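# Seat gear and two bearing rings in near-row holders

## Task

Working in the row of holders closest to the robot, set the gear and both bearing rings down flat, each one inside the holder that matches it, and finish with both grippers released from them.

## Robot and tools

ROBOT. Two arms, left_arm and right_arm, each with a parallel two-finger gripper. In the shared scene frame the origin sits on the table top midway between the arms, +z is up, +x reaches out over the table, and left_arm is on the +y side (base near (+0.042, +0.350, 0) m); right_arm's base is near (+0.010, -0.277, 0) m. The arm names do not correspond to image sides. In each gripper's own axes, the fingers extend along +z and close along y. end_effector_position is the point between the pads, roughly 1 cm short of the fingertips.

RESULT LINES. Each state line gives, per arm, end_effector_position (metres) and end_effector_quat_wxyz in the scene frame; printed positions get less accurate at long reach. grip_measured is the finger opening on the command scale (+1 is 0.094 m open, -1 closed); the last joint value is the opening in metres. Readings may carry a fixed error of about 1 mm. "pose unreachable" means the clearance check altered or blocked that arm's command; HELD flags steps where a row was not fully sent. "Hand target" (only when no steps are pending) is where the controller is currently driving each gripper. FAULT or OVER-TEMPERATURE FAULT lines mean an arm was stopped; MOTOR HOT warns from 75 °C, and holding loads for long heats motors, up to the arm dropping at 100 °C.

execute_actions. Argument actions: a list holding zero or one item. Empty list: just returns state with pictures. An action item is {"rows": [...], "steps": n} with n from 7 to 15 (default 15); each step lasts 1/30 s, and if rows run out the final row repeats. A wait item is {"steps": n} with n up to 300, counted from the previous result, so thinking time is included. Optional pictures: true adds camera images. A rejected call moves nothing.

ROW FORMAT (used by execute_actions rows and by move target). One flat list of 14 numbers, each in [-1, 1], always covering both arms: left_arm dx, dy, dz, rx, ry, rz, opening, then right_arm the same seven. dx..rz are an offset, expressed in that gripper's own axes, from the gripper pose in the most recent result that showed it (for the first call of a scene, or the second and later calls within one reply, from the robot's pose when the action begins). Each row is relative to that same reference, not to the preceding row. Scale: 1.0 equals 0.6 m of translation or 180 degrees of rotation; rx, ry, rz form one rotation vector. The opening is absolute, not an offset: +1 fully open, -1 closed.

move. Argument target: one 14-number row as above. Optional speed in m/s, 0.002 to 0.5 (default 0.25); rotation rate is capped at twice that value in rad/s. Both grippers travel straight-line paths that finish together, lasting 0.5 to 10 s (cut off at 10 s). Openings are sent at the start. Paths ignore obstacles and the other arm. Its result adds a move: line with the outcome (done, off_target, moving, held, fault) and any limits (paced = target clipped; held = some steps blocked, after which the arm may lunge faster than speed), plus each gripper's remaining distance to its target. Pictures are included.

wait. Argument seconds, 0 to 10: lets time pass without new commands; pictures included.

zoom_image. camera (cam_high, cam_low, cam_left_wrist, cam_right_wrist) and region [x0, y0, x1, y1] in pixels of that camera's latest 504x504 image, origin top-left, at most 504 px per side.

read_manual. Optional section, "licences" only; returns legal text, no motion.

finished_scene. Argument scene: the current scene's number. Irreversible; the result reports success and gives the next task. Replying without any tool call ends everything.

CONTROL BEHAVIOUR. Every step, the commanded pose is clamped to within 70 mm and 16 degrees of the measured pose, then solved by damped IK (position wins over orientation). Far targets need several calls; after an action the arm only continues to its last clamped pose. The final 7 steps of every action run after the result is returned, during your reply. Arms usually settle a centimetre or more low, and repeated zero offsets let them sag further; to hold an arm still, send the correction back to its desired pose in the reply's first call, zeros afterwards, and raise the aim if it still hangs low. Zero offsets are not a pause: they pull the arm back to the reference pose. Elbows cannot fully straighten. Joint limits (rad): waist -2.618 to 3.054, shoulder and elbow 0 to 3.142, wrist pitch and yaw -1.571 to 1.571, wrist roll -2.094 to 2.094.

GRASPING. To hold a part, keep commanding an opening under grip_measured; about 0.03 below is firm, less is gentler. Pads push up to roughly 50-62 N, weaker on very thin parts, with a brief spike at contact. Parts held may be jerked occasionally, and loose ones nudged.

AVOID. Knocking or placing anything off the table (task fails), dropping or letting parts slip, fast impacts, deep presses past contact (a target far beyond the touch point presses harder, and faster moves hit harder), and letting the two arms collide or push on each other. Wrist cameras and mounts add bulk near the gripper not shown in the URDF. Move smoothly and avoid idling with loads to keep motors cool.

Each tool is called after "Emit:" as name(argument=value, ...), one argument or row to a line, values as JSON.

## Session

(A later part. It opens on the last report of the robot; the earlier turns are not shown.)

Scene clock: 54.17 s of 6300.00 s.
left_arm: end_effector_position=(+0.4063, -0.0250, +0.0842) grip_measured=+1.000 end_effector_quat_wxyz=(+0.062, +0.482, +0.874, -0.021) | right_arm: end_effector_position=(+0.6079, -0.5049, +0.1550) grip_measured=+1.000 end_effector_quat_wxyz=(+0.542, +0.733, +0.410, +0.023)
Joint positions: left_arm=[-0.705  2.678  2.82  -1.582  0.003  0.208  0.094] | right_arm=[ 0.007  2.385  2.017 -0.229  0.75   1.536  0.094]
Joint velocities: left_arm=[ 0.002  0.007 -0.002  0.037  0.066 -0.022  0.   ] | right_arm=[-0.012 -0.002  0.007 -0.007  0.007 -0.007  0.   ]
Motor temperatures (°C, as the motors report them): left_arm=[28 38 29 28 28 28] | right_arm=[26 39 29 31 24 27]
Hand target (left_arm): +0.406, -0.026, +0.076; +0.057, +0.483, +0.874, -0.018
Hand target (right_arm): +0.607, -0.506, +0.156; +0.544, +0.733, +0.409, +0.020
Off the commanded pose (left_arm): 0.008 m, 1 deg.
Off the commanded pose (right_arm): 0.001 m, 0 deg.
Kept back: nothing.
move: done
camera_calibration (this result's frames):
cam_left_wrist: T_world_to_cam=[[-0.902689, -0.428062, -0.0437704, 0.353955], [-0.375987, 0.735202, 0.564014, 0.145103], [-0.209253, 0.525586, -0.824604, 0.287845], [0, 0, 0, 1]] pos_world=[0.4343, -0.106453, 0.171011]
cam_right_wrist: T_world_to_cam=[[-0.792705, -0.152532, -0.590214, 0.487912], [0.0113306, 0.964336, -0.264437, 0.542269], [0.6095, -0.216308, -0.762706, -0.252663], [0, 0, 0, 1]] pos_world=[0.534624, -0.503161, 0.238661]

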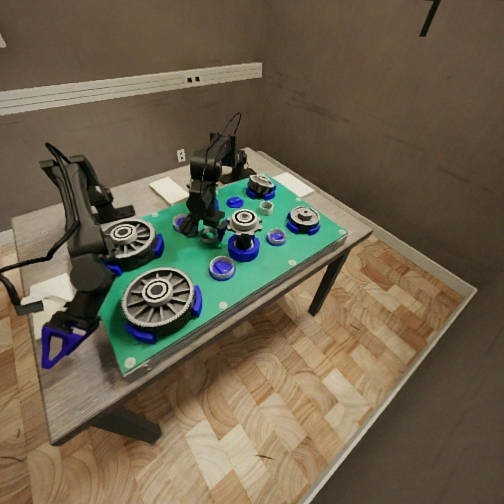

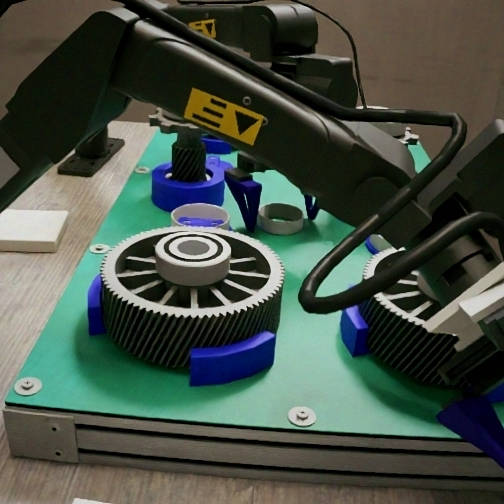

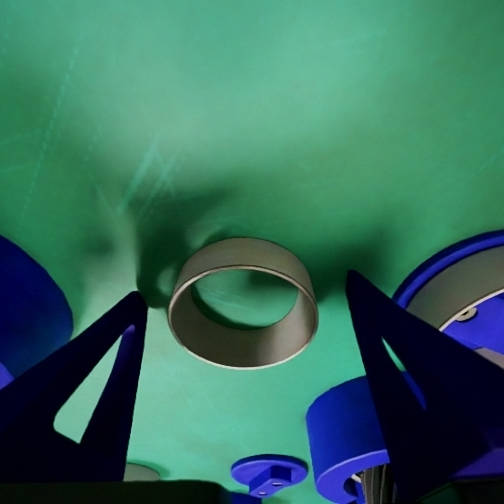

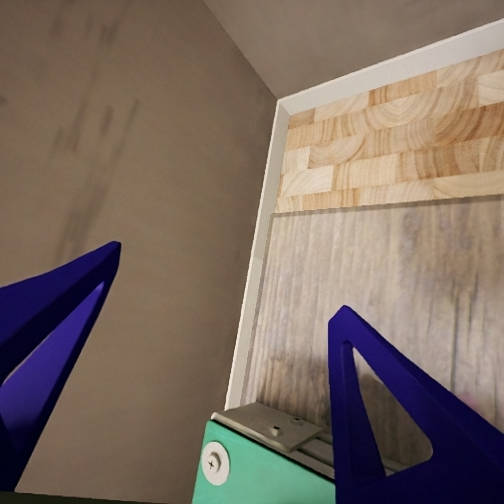

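Emit:
move(
  target=[0,0,0,0,0,0,0.25,0,0,0,0,0,0,1],
)

Emit:
move(
  target=[0,0,-0.29,0,0,0,0.25,0,0,0,0,0,0,1],
)

Emit:
move(
  target=[0.313,0.085,-0.083,-0.125,0.118,-0.642,0.25,0,0,0,0,0,0,1],
)

Scene clock: 55.73 s of 6300.00 s.
left_arm: end_effector_position=(+0.4059, -0.0255, +0.0842) grip_measured=+0.291 end_effector_quat_wxyz=(+0.061, +0.482, +0.874, -0.022) | right_arm: end_effector_position=(+0.6086, -0.5042, +0.1546) grip_measured=+1.000 end_effector_quat_wxyz=(+0.541, +0.733, +0.412, +0.025)
Joint positions: left_arm=[-0.705  2.678  2.82  -1.582  0.007  0.208  0.061] | right_arm=[ 0.007  2.385  2.017 -0.229  0.744  1.536  0.094]
Joint velocities: left_arm=[-0.017  0.002 -0.002 -0.007  0.081  0.007 -0.001] | right_arm=[ 0.007 -0.002 -0.002  0.007  0.007  0.037  0.   ]
Motor temperatures (°C, as the motors report them): left_arm=[28 38 29 28 28 28] | right_arm=[26 39 29 31 24 27]
Hand target (left_arm): +0.406, -0.025, +0.084; +0.062, +0.482, +0.874, -0.021
Hand target (right_arm): +0.608, -0.505, +0.155; +0.542, +0.733, +0.410, +0.023
Off the commanded pose (left_arm): 0.001 m, 0 deg.
Off the commanded pose (right_arm): 0.001 m, 0 deg.
Kept back: nothing.
move: done
camera_calibration (this result's frames):
cam_left_wrist: T_world_to_cam=[[-0.903015, -0.427724, -0.0401924, 0.353151], [-0.374091, 0.736873, 0.563094, 0.144616], [-0.211232, 0.523518, -0.825415, 0.288813], [0, 0, 0, 1]] pos_world=[0.434007, -0.106711, 0.171153]
cam_right_wrist: T_world_to_cam=[[-0.791508, -0.154664, -0.591265, 0.486745], [0.00631917, 0.965326, -0.26097, 0.54446], [0.611126, -0.210296, -0.763086, -0.251223], [0, 0, 0, 1]] pos_world=[0.535351, -0.503131, 0.238178]

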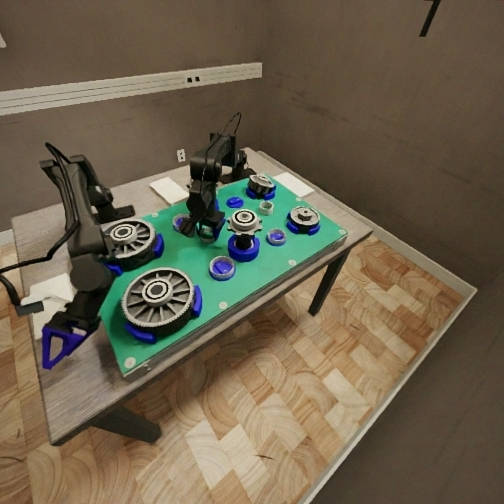

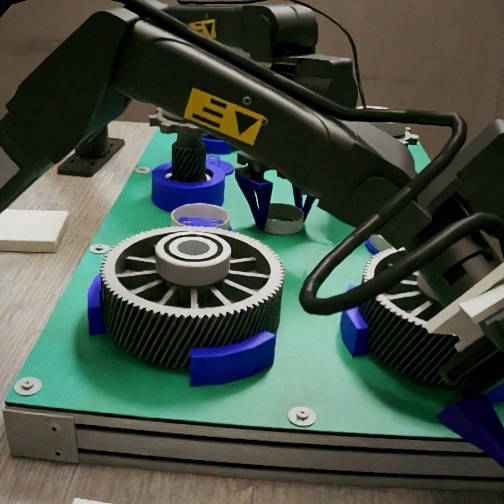

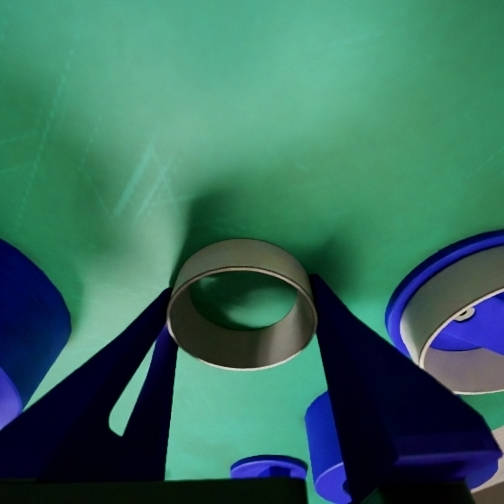

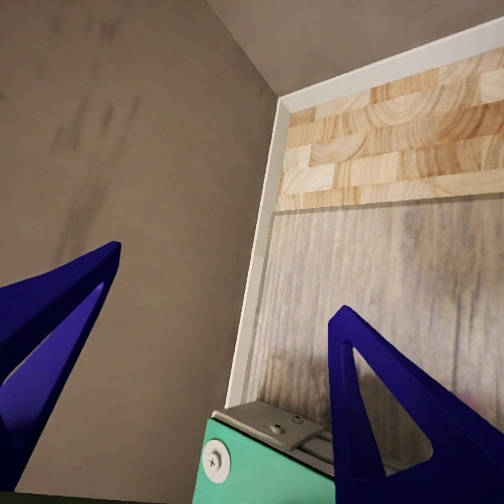

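Scene clock: 56.80 s of 6300.00 s.
left_arm: end_effector_position=(+0.3884, -0.0075, +0.2501) grip_measured=+0.291 end_effector_quat_wxyz=(+0.208, +0.472, +0.854, -0.067) | right_arm: end_effector_position=(+0.6094, -0.5035, +0.1542) grip_measured=+1.000 end_effector_quat_wxyz=(+0.540, +0.733, +0.414, +0.027)
Joint positions: left_arm=[-0.705  2.307  2.757 -1.581  0.007  0.208  0.061] | right_arm=[ 0.007  2.385  2.017 -0.229  0.737  1.536  0.094]
Joint velocities: left_arm=[ 0.002  0.012  0.007  0.007  0.022 -0.037 -0.   ] | right_arm=[-0.002 -0.007  0.007 -0.007 -0.037  0.022  0.   ]
Motor temperatures (°C, as the motors report them): left_arm=[28 39 29 28 28 28] | right_arm=[26 39 29 31 24 27]
Hand target (left_arm): +0.390, -0.004, +0.254; +0.211, +0.469, +0.855, -0.069
Hand target (right_arm): +0.609, -0.504, +0.155; +0.541, +0.733, +0.412, +0.025
Off the commanded pose (left_arm): 0.007 m, 18 deg; orientation clipped at the last step of the last action.
Off the commanded pose (right_arm): 0.001 m, 0 deg.
joint sent to its limit (left arm) — the command would take joint 4 (wrist pitch) past its lower limit, so that joint was sent only as far as its limit.
Kept back: nothing.
move: off_target (left_arm); limits=paced
camera_calibration (this result's frames):
cam_left_wrist: T_world_to_cam=[[-0.883862, -0.447471, -0.136227, 0.36819], [-0.467362, 0.833034, 0.296018, 0.135134], [-0.0189777, 0.325306, -0.945418, 0.366537], [0, 0, 0, 1]] pos_world=[0.395542, -0.0670538, 0.356686]
cam_right_wrist: T_world_to_cam=[[-0.790299, -0.156785, -0.592322, 0.485577], [0.00130036, 0.966277, -0.257503, 0.54664], [0.61272, -0.204275, -0.763444, -0.249767], [0, 0, 0, 1]] pos_world=[0.536077, -0.503095, 0.237697]

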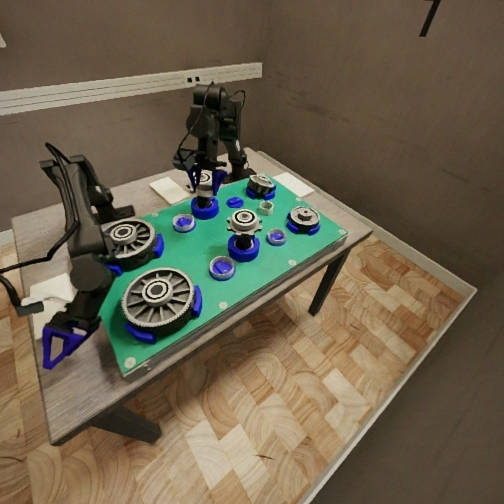

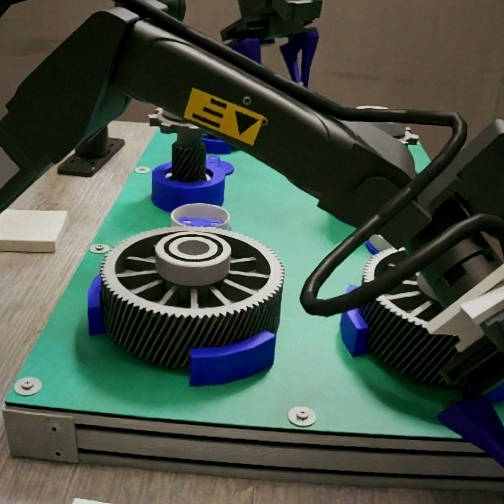

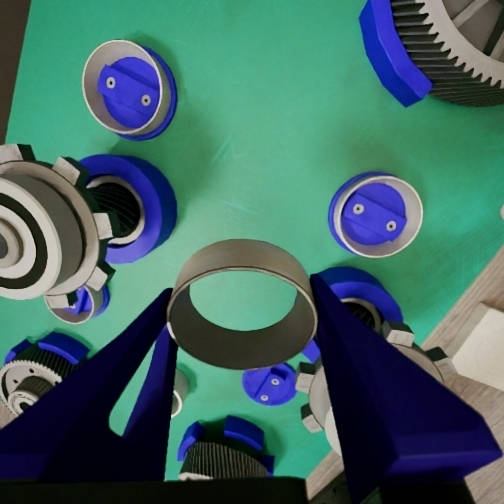

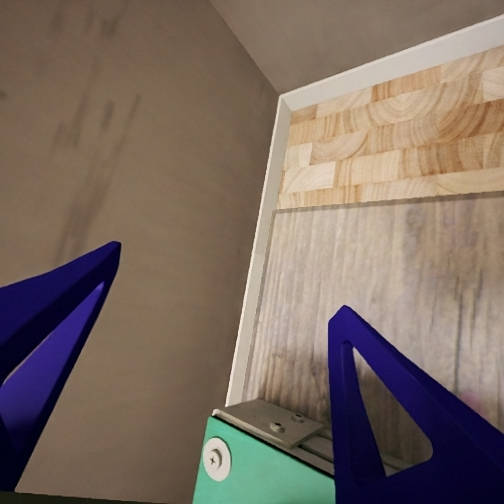

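Scene clock: 61.50 s of 6300.00 s.
left_arm: end_effector_position=(+0.3304, +0.1759, +0.2115) grip_measured=+0.291 end_effector_quat_wxyz=(+0.018, -0.488, +0.872, -0.040) | right_arm: end_effector_position=(+0.6102, -0.5027, +0.1537) grip_measured=+1.000 end_effector_quat_wxyz=(+0.539, +0.733, +0.415, +0.030)
Joint positions: left_arm=[-0.446  1.787  1.88  -1.577  0.009 -1.562  0.061] | right_arm=[ 0.007  2.385  2.017 -0.229  0.731  1.536  0.094]
Joint velocities: left_arm=[-0.017  0.012  0.007  0.022 -0.081 -0.081 -0.   ] | right_arm=[ 0.002  0.012 -0.012 -0.007 -0.066  0.081  0.   ]
Motor temperatures (°C, as the motors report them): left_arm=[28 39 29 28 28 28] | right_arm=[26 40 30 31 24 27]
Hand target (left_arm): +0.327, +0.181, +0.216; +0.019, -0.497, +0.867, -0.043
Hand target (right_arm): +0.609, -0.503, +0.154; +0.540, +0.733, +0.414, +0.027
Off the commanded pose (left_arm): 0.011 m, 6 deg.
Off the commanded pose (right_arm): 0.001 m, 0 deg.
joint sent to its limit (left arm) — the command would take joint 4 (wrist pitch) past its lower limit, so that joint was sent only as far as its limit.
Kept back: nothing.
move: off_target (left_arm)
camera_calibration (this result's frames):
cam_left_wrist: T_world_to_cam=[[0.779499, -0.620918, 0.0827158, -0.171662], [-0.510321, -0.552908, 0.658684, 0.147984], [-0.363255, -0.555655, -0.747859, 0.496139], [0, 0, 0, 1]] pos_world=[0.389555, 0.250916, 0.287767]
cam_right_wrist: T_world_to_cam=[[-0.788931, -0.158658, -0.593646, 0.484477], [-0.00349731, 0.967236, -0.253856, 0.548667], [0.614472, -0.198199, -0.763637, -0.248411], [0, 0, 0, 1]] pos_world=[0.53678, -0.503058, 0.237194]

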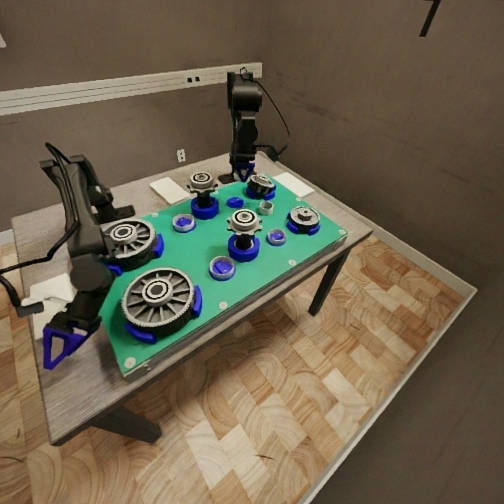

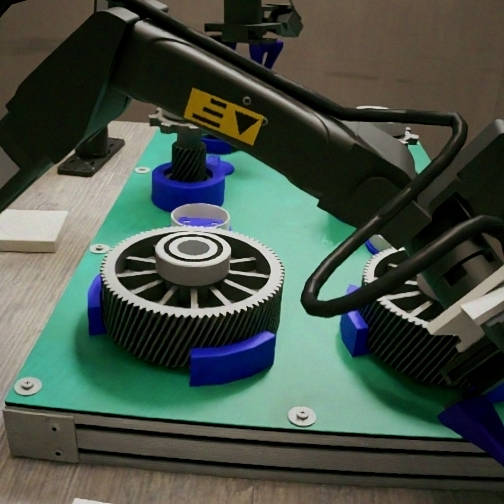

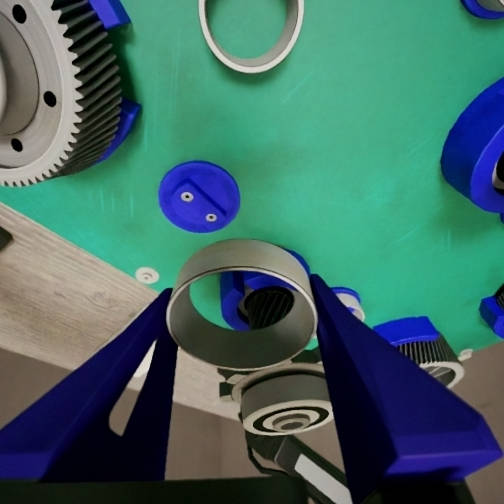

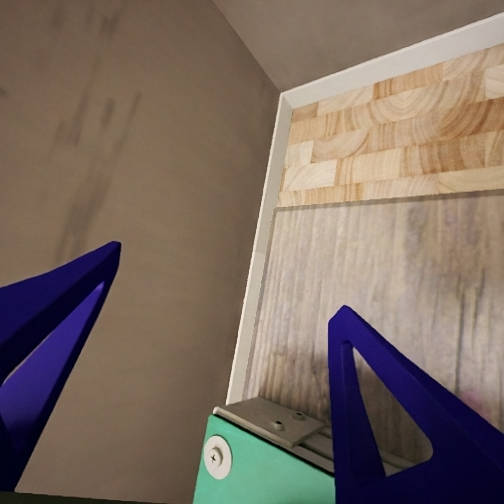

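Emit:
move(
  target=[0.036,0.066,0.165,-0.028,-0.025,-0.008,0.25,0,0,0,0,0,0,1],
  speed=0.12,
)

Scene clock: 63.20 s of 6300.00 s.
left_arm: end_effector_position=(+0.2929, +0.1710, +0.1048) grip_measured=+0.291 end_effector_quat_wxyz=(+0.017, -0.499, +0.866, +0.025) | right_arm: end_effector_position=(+0.6110, -0.5020, +0.1533) grip_measured=+1.000 end_effector_quat_wxyz=(+0.537, +0.732, +0.417, +0.032)
Joint positions: left_arm=[-0.557  1.743  1.4   -1.262 -0.051 -1.698  0.061] | right_arm=[ 0.007  2.385  2.017 -0.229  0.724  1.536  0.094]
Joint velocities: left_arm=[ 0.002 -0.017 -0.007 -0.037  0.051 -0.007 -0.   ] | right_arm=[ 0.002 -0.007 -0.007  0.007 -0.037  0.007  0.   ]
Motor temperatures (°C, as the motors report them): left_arm=[28 39 29 28 28 28] | right_arm=[26 40 30 31 24 27]
Hand target (left_arm): +0.293, +0.171, +0.110; +0.030, -0.500, +0.865, +0.017
Hand target (right_arm): +0.610, -0.503, +0.154; +0.539, +0.732, +0.415, +0.030
Off the commanded pose (left_arm): 0.005 m, 2 deg.
Off the commanded pose (right_arm): 0.001 m, 0 deg.
Kept back: nothing.
move: done
camera_calibration (this result's frames):
cam_left_wrist: T_world_to_cam=[[0.79701, -0.602752, -0.038279, -0.132197], [-0.452597, -0.638025, 0.622961, 0.197805], [-0.399914, -0.479181, -0.781316, 0.401163], [0, 0, 0, 1]] pos_world=[0.355319, 0.238752, 0.185151]
cam_right_wrist: T_world_to_cam=[[-0.787699, -0.160757, -0.594716, 0.483308], [-0.00853064, 0.968108, -0.250389, 0.550825], [0.616001, -0.192158, -0.763949, -0.246925], [0, 0, 0, 1]] pos_world=[0.537507, -0.503012, 0.236714]

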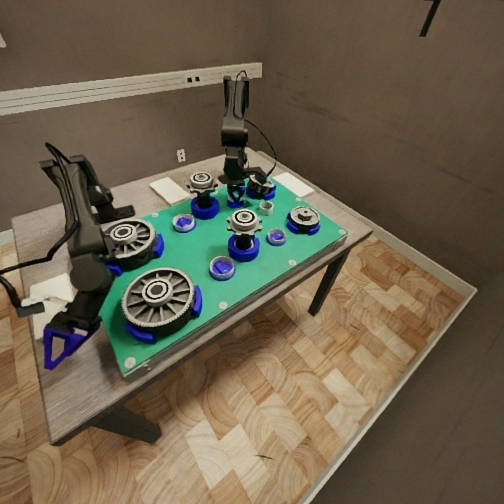

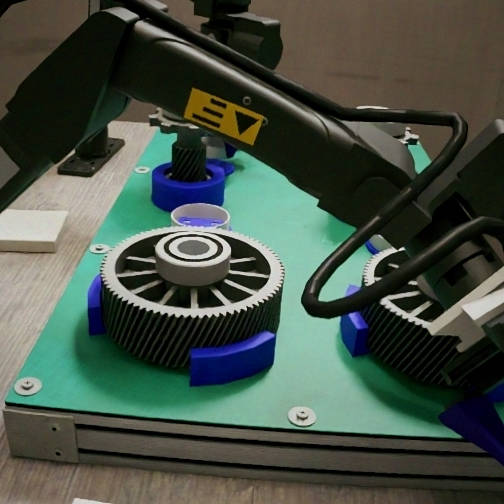

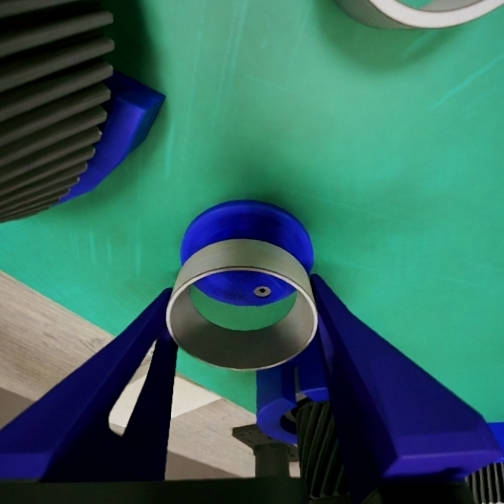

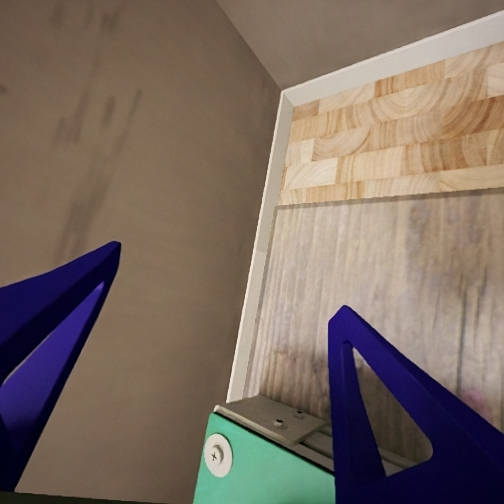

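Emit:
move(
  target=[-0.004,-0.01,0.022,0,0,0,0.25,0,0,0,0,0,0,1],
  speed=0.02,
)

Scene clock: 64.43 s of 6300.00 s.
left_arm: end_effector_position=(+0.2996, +0.1651, +0.0980) grip_measured=+0.291 end_effector_quat_wxyz=(+0.019, -0.498, +0.867, +0.018) | right_arm: end_effector_position=(+0.6118, -0.5012, +0.1529) grip_measured=+1.000 end_effector_quat_wxyz=(+0.536, +0.732, +0.419, +0.035)
Joint positions: left_arm=[-0.557  1.766  1.4   -1.224 -0.048 -1.697  0.061] | right_arm=[ 0.007  2.385  2.017 -0.229  0.718  1.536  0.094]
Joint velocities: left_arm=[-0.012 -0.002  0.027  0.037  0.022 -0.066  0.001] | right_arm=[ 0.002 -0.002  0.002 -0.066  0.051 -0.022  0.   ]
Motor temperatures (°C, as the motors report them): left_arm=[28 38 29 28 28 28] | right_arm=[26 40 30 31 24 27]
Hand target (left_arm): +0.299, +0.171, +0.092; +0.017, -0.499, +0.866, +0.026
Hand target (right_arm): +0.611, -0.502, +0.153; +0.537, +0.732, +0.417, +0.032
Off the commanded pose (left_arm): 0.009 m, 1 deg.
Off the commanded pose (right_arm): 0.001 m, 0 deg.
Kept back: nothing.
move: done
camera_calibration (this result's frames):
cam_left_wrist: T_world_to_cam=[[0.796682, -0.603957, -0.0230983, -0.142533], [-0.459644, -0.630248, 0.625712, 0.201889], [-0.392461, -0.487876, -0.779712, 0.394841], [0, 0, 0, 1]] pos_world=[0.36131, 0.23379, 0.178246]
cam_right_wrist: T_world_to_cam=[[-0.78631, -0.162604, -0.596051, 0.48221], [-0.0133432, 0.96899, -0.246741, 0.552831], [0.617688, -0.186062, -0.764096, -0.245539], [0, 0, 0, 1]] pos_world=[0.538209, -0.502964, 0.236212]

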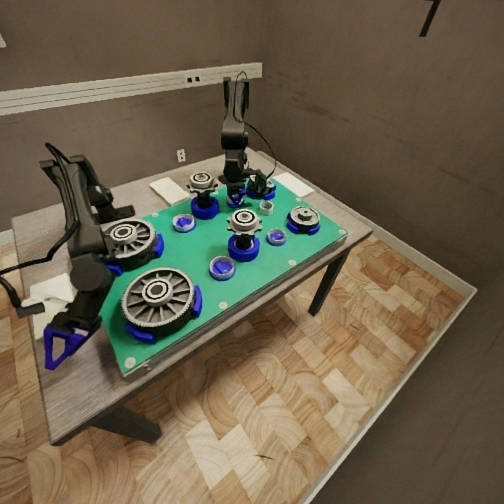

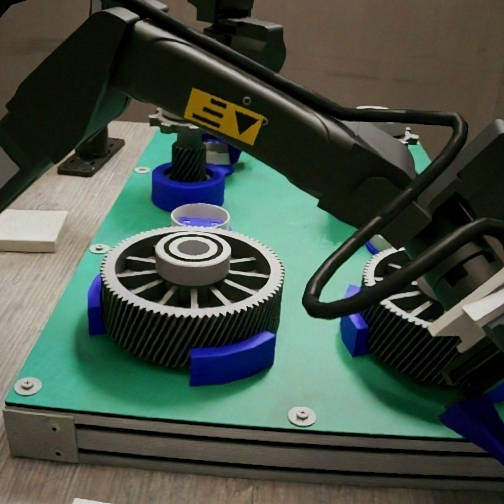

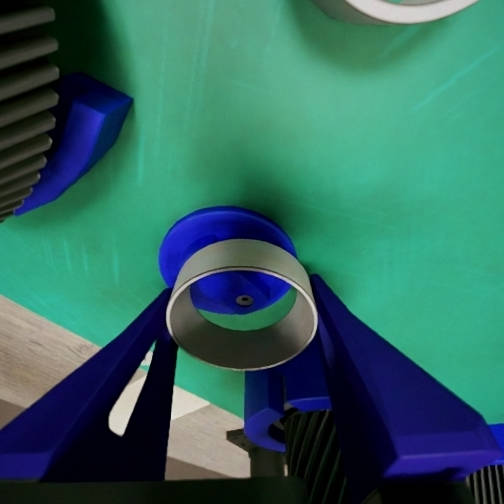

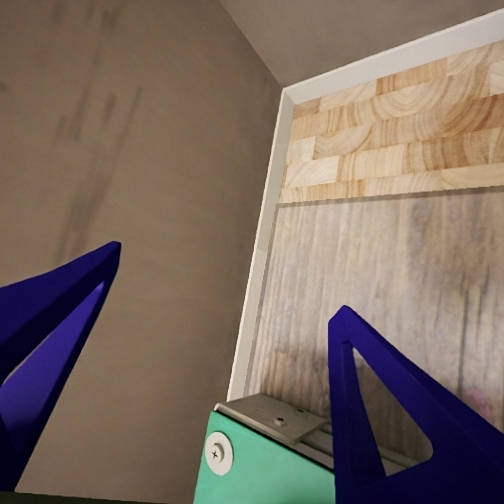

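Emit:
move(
  target=[-0.014,0.013,-0.008,0,0,0,0.25,0,0,0,0,0,0,1],
  speed=0.02,
)

Scene clock: 65.60 s of 6300.00 s.
left_arm: end_effector_position=(+0.2997, +0.1692, +0.0985) grip_measured=+0.291 end_effector_quat_wxyz=(+0.017, -0.499, +0.866, +0.017) | right_arm: end_effector_position=(+0.6125, -0.5005, +0.1525) grip_measured=+1.000 end_effector_quat_wxyz=(+0.535, +0.732, +0.420, +0.037)
Joint positions: left_arm=[-0.545  1.756  1.391 -1.223 -0.044 -1.685  0.061] | right_arm=[ 0.007  2.385  2.017 -0.229  0.711  1.536  0.094]
Joint velocities: left_arm=[-0.007 -0.012 -0.002  0.022  0.022  0.066 -0.   ] | right_arm=[-0.002  0.002  0.002 -0.007 -0.007  0.007  0.   ]
Motor temperatures (°C, as the motors report them): left_arm=[28 38 29 28 28 28] | right_arm=[26 40 30 31 24 27]
Hand target (left_arm): +0.297, +0.176, +0.103; +0.018, -0.499, +0.867, +0.018
Hand target (right_arm): +0.612, -0.501, +0.153; +0.536, +0.732, +0.419, +0.035
Off the commanded pose (left_arm): 0.009 m, 0 deg.
Off the commanded pose (right_arm): 0.001 m, 0 deg.
Kept back: nothing.
move: done
camera_calibration (this result's frames):
cam_left_wrist: T_world_to_cam=[[0.797148, -0.603364, -0.0224937, -0.140411], [-0.457889, -0.628394, 0.628855, 0.203051], [-0.393564, -0.490991, -0.777197, 0.397821], [0, 0, 0, 1]] pos_world=[0.361471, 0.238203, 0.178337]
cam_right_wrist: T_world_to_cam=[[-0.785056, -0.16468, -0.597133, 0.481041], [-0.0183902, 0.969783, -0.243274, 0.554968], [0.619152, -0.180002, -0.764363, -0.244022], [0, 0, 0, 1]] pos_world=[0.538936, -0.502906, 0.235733]

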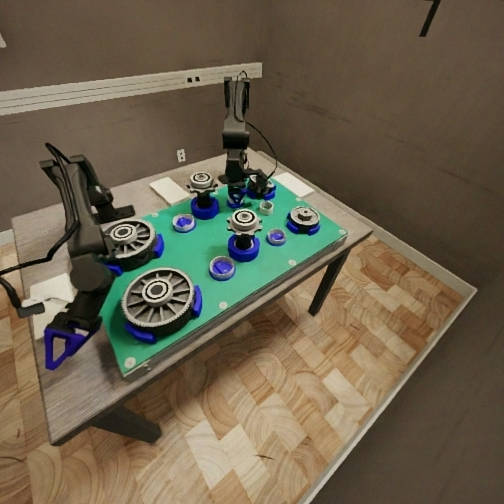

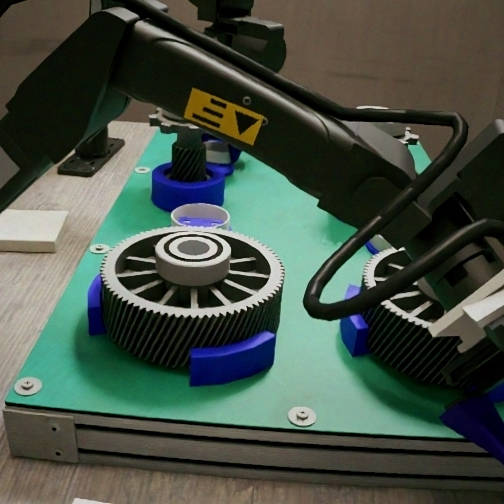

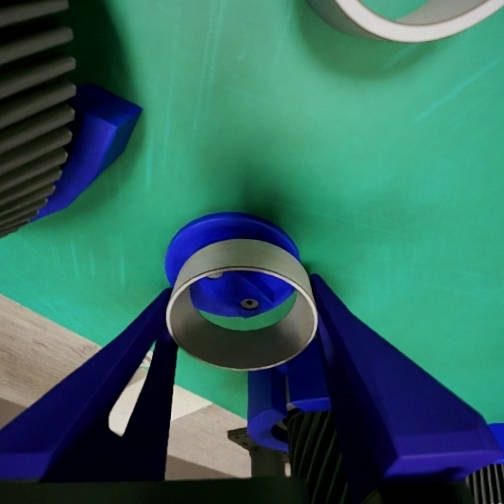

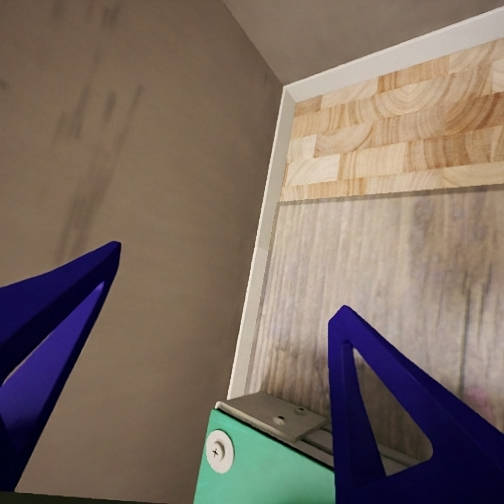

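Emit:
move(
  target=[-0.008,0.017,0,0,0,0,0.25,0,0,0,0,0,0,1],
  speed=0.02,
)

Scene clock: 66.67 s of 6300.00 s.
left_arm: end_effector_position=(+0.2925, +0.1739, +0.0950) grip_measured=+0.291 end_effector_quat_wxyz=(+0.013, -0.498, +0.867, +0.023) | right_arm: end_effector_position=(+0.6132, -0.4998, +0.1521) grip_measured=+1.000 end_effector_quat_wxyz=(+0.533, +0.732, +0.422, +0.040)
Joint positions: left_arm=[-0.545  1.739  1.357 -1.22  -0.041 -1.684  0.061] | right_arm=[ 0.007  2.385  2.017 -0.229  0.705  1.537  0.094]
Joint velocities: left_arm=[ 0.002  0.002  0.012 -0.037  0.051 -0.007 -0.002] | right_arm=[-0.002 -0.007  0.002  0.007 -0.037 -0.022  0.   ]
Motor temperatures (°C, as the motors report them): left_arm=[28 38 29 28 28 28] | right_arm=[26 40 30 31 24 27]
Hand target (left_arm): +0.293, +0.178, +0.098; +0.017, -0.499, +0.866, +0.017
Hand target (right_arm): +0.612, -0.501, +0.152; +0.535, +0.732, +0.420, +0.037
Off the commanded pose (left_arm): 0.006 m, 1 deg.
Off the commanded pose (right_arm): 0.001 m, 0 deg.
Kept back: nothing.
move: done
camera_calibration (this result's frames):
cam_left_wrist: T_world_to_cam=[[0.795871, -0.604333, -0.0370214, -0.130033], [-0.450282, -0.631654, 0.631078, 0.202994], [-0.404766, -0.485586, -0.774836, 0.396722], [0, 0, 0, 1]] pos_world=[0.355474, 0.242282, 0.174476]
cam_right_wrist: T_world_to_cam=[[-0.783721, -0.16638, -0.598414, 0.480012], [-0.0229194, 0.970545, -0.239829, 0.556828], [0.62069, -0.174244, -0.76445, -0.242695], [0, 0, 0, 1]] pos_world=[0.539596, -0.50285, 0.235261]

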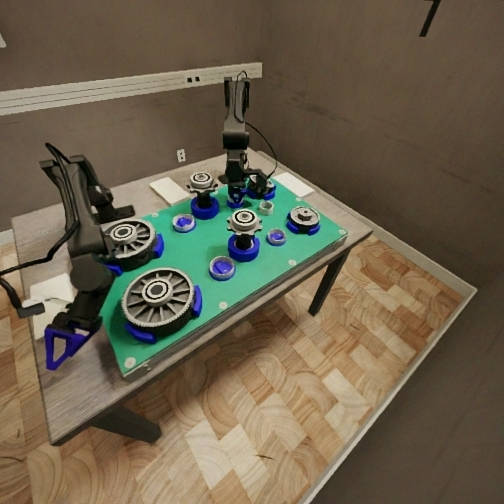

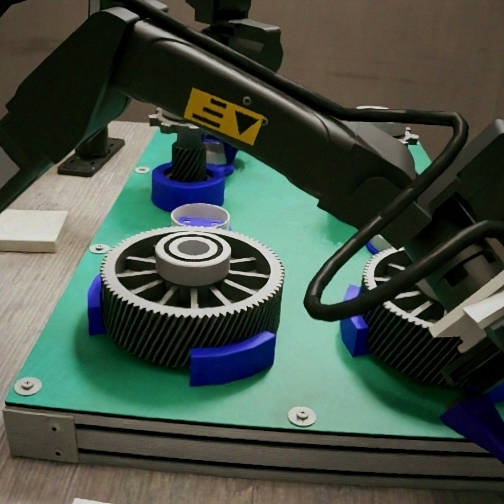

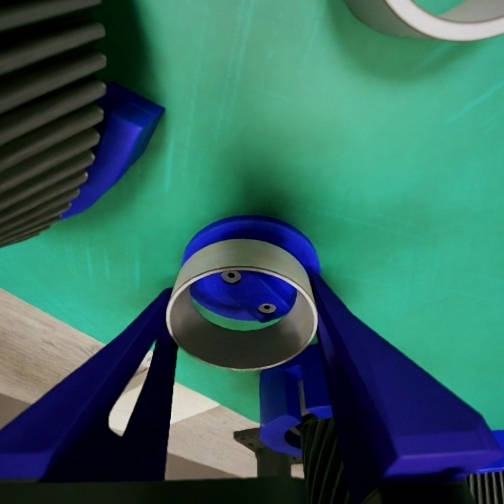

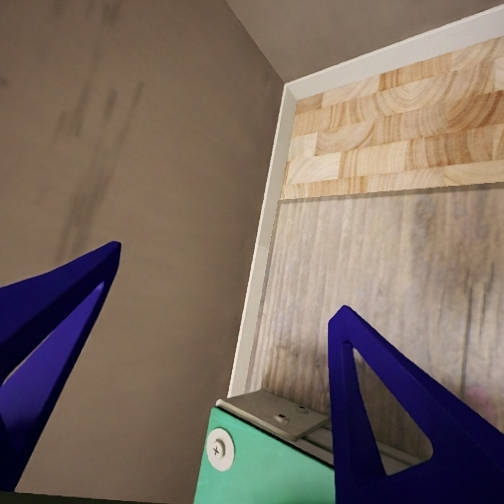

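Emit:
move(
  target=[-0.013,-0.01,0.003,0,0,0,0.25,0,0,0,0,0,0,1],
  speed=0.02,
)

Scene clock: 67.63 s of 6300.00 s.
left_arm: end_effector_position=(+0.2950, +0.1773, +0.0917) grip_measured=+0.291 end_effector_quat_wxyz=(+0.008, -0.499, +0.866, +0.027) | right_arm: end_effector_position=(+0.6140, -0.4990, +0.1516) grip_measured=+1.000 end_effector_quat_wxyz=(+0.532, +0.732, +0.424, +0.042)
Joint positions: left_arm=[-0.528  1.75   1.357 -1.219 -0.036 -1.668  0.061] | right_arm=[ 0.007  2.385  2.017 -0.229  0.699  1.537  0.094]
Joint velocities: left_arm=[ 0.012 -0.012  0.007  0.007 -0.037  0.051  0.   ] | right_arm=[-0.002 -0.002 -0.007  0.007 -0.037 -0.037  0.   ]
Motor temperatures (°C, as the motors report them): left_arm=[28 37 29 28 28 28] | right_arm=[26 40 30 31 24 27]
Hand target (left_arm): +0.301, +0.178, +0.093; +0.013, -0.498, +0.867, +0.023
Hand target (right_arm): +0.613, -0.500, +0.152; +0.533, +0.732, +0.422, +0.040
Off the commanded pose (left_arm): 0.007 m, 1 deg.
Off the commanded pose (right_arm): 0.001 m, 0 deg.
Kept back: nothing.
move: done
camera_calibration (this result's frames):
cam_left_wrist: T_world_to_cam=[[0.79642, -0.602881, -0.0474276, -0.129499], [-0.441753, -0.633536, 0.635206, 0.205824], [-0.413001, -0.484939, -0.770885, 0.398781], [0, 0, 0, 1]] pos_world=[0.358756, 0.245709, 0.170532]
cam_right_wrist: T_world_to_cam=[[-0.782445, -0.168434, -0.599508, 0.478842], [-0.0279789, 0.971262, -0.236362, 0.558944], [0.622091, -0.168167, -0.764672, -0.241149], [0, 0, 0, 1]] pos_world=[0.540323, -0.502782, 0.234783]

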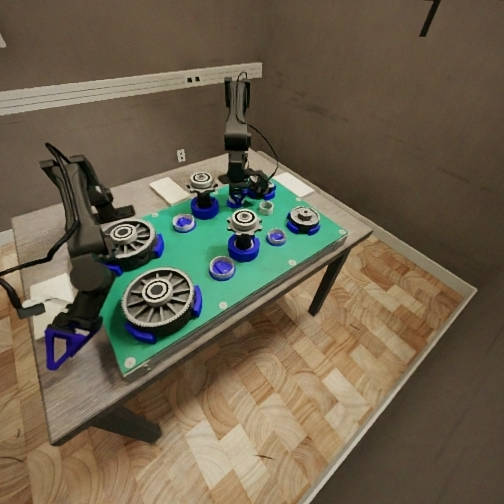

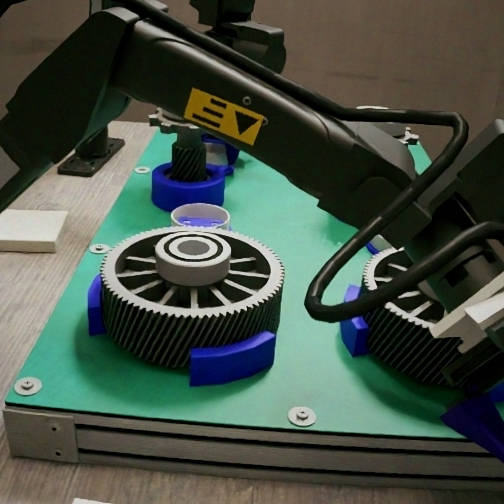

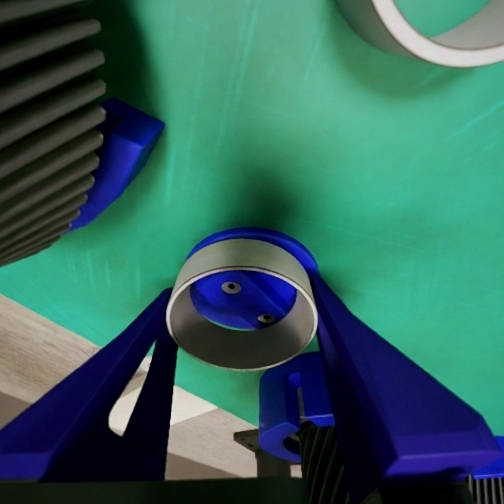

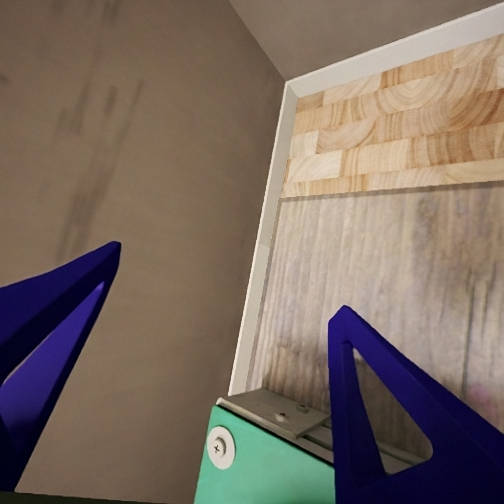

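Emit:
move(
  target=[0.003,-0.014,0.003,0,0,0,0.25,0,0,0,0,0,0,1],
  speed=0.02,
)

Scene clock: 70.30 s of 6300.00 s.
left_arm: end_effector_position=(+0.2974, +0.1749, +0.0912) grip_measured=+0.291 end_effector_quat_wxyz=(+0.007, -0.498, +0.867, +0.026) | right_arm: end_effector_position=(+0.6147, -0.4983, +0.1512) grip_measured=+1.000 end_effector_quat_wxyz=(+0.531, +0.732, +0.425, +0.044)
Joint positions: left_arm=[-0.528  1.763  1.37  -1.219 -0.033 -1.667  0.061] | right_arm=[ 0.007  2.385  2.017 -0.229  0.693  1.537  0.094]
Joint velocities: left_arm=[-0.007 -0.007  0.002 -0.022  0.007  0.022  0.   ] | right_arm=[-0.002 -0.002 -0.002 -0.081  0.037  0.037  0.   ]
Motor temperatures (°C, as the motors report them): left_arm=[28 36 29 28 28 28] | right_arm=[26 40 30 31 24 27]
Hand target (left_arm): +0.301, +0.172, +0.090; +0.008, -0.498, +0.866, +0.027
Hand target (right_arm): +0.614, -0.499, +0.152; +0.532, +0.732, +0.424, +0.042
Off the commanded pose (left_arm): 0.005 m, 0 deg.
Off the commanded pose (right_arm): 0.001 m, 0 deg.
Kept back: nothing.
move: done
camera_calibration (this result's frames):
cam_left_wrist: T_world_to_cam=[[0.795735, -0.603818, -0.0470083, -0.132578], [-0.441422, -0.63136, 0.637598, 0.205014], [-0.414672, -0.486608, -0.768934, 0.398806], [0, 0, 0, 1]] pos_world=[0.361369, 0.243447, 0.169707]
cam_right_wrist: T_world_to_cam=[[-0.781092, -0.170109, -0.600798, 0.477816], [-0.0325203, 0.971953, -0.232918, 0.560785], [0.623568, -0.162392, -0.764716, -0.239795], [0, 0, 0, 1]] pos_world=[0.540983, -0.502716, 0.234312]

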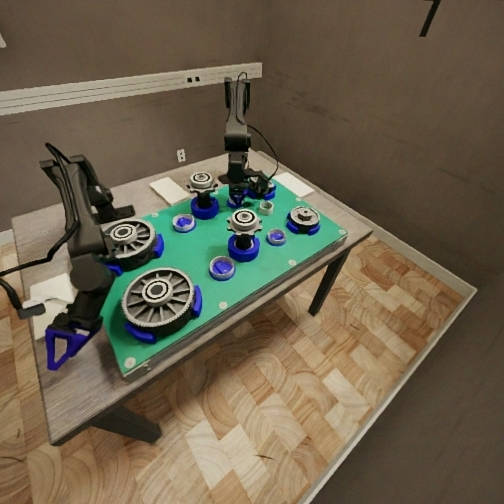

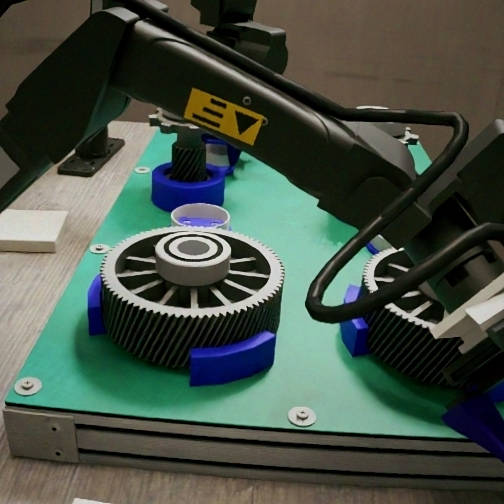

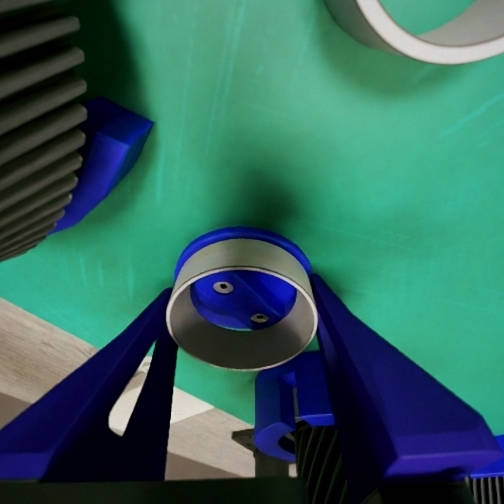

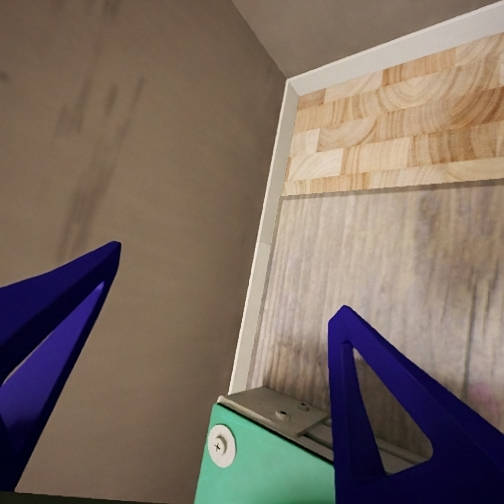

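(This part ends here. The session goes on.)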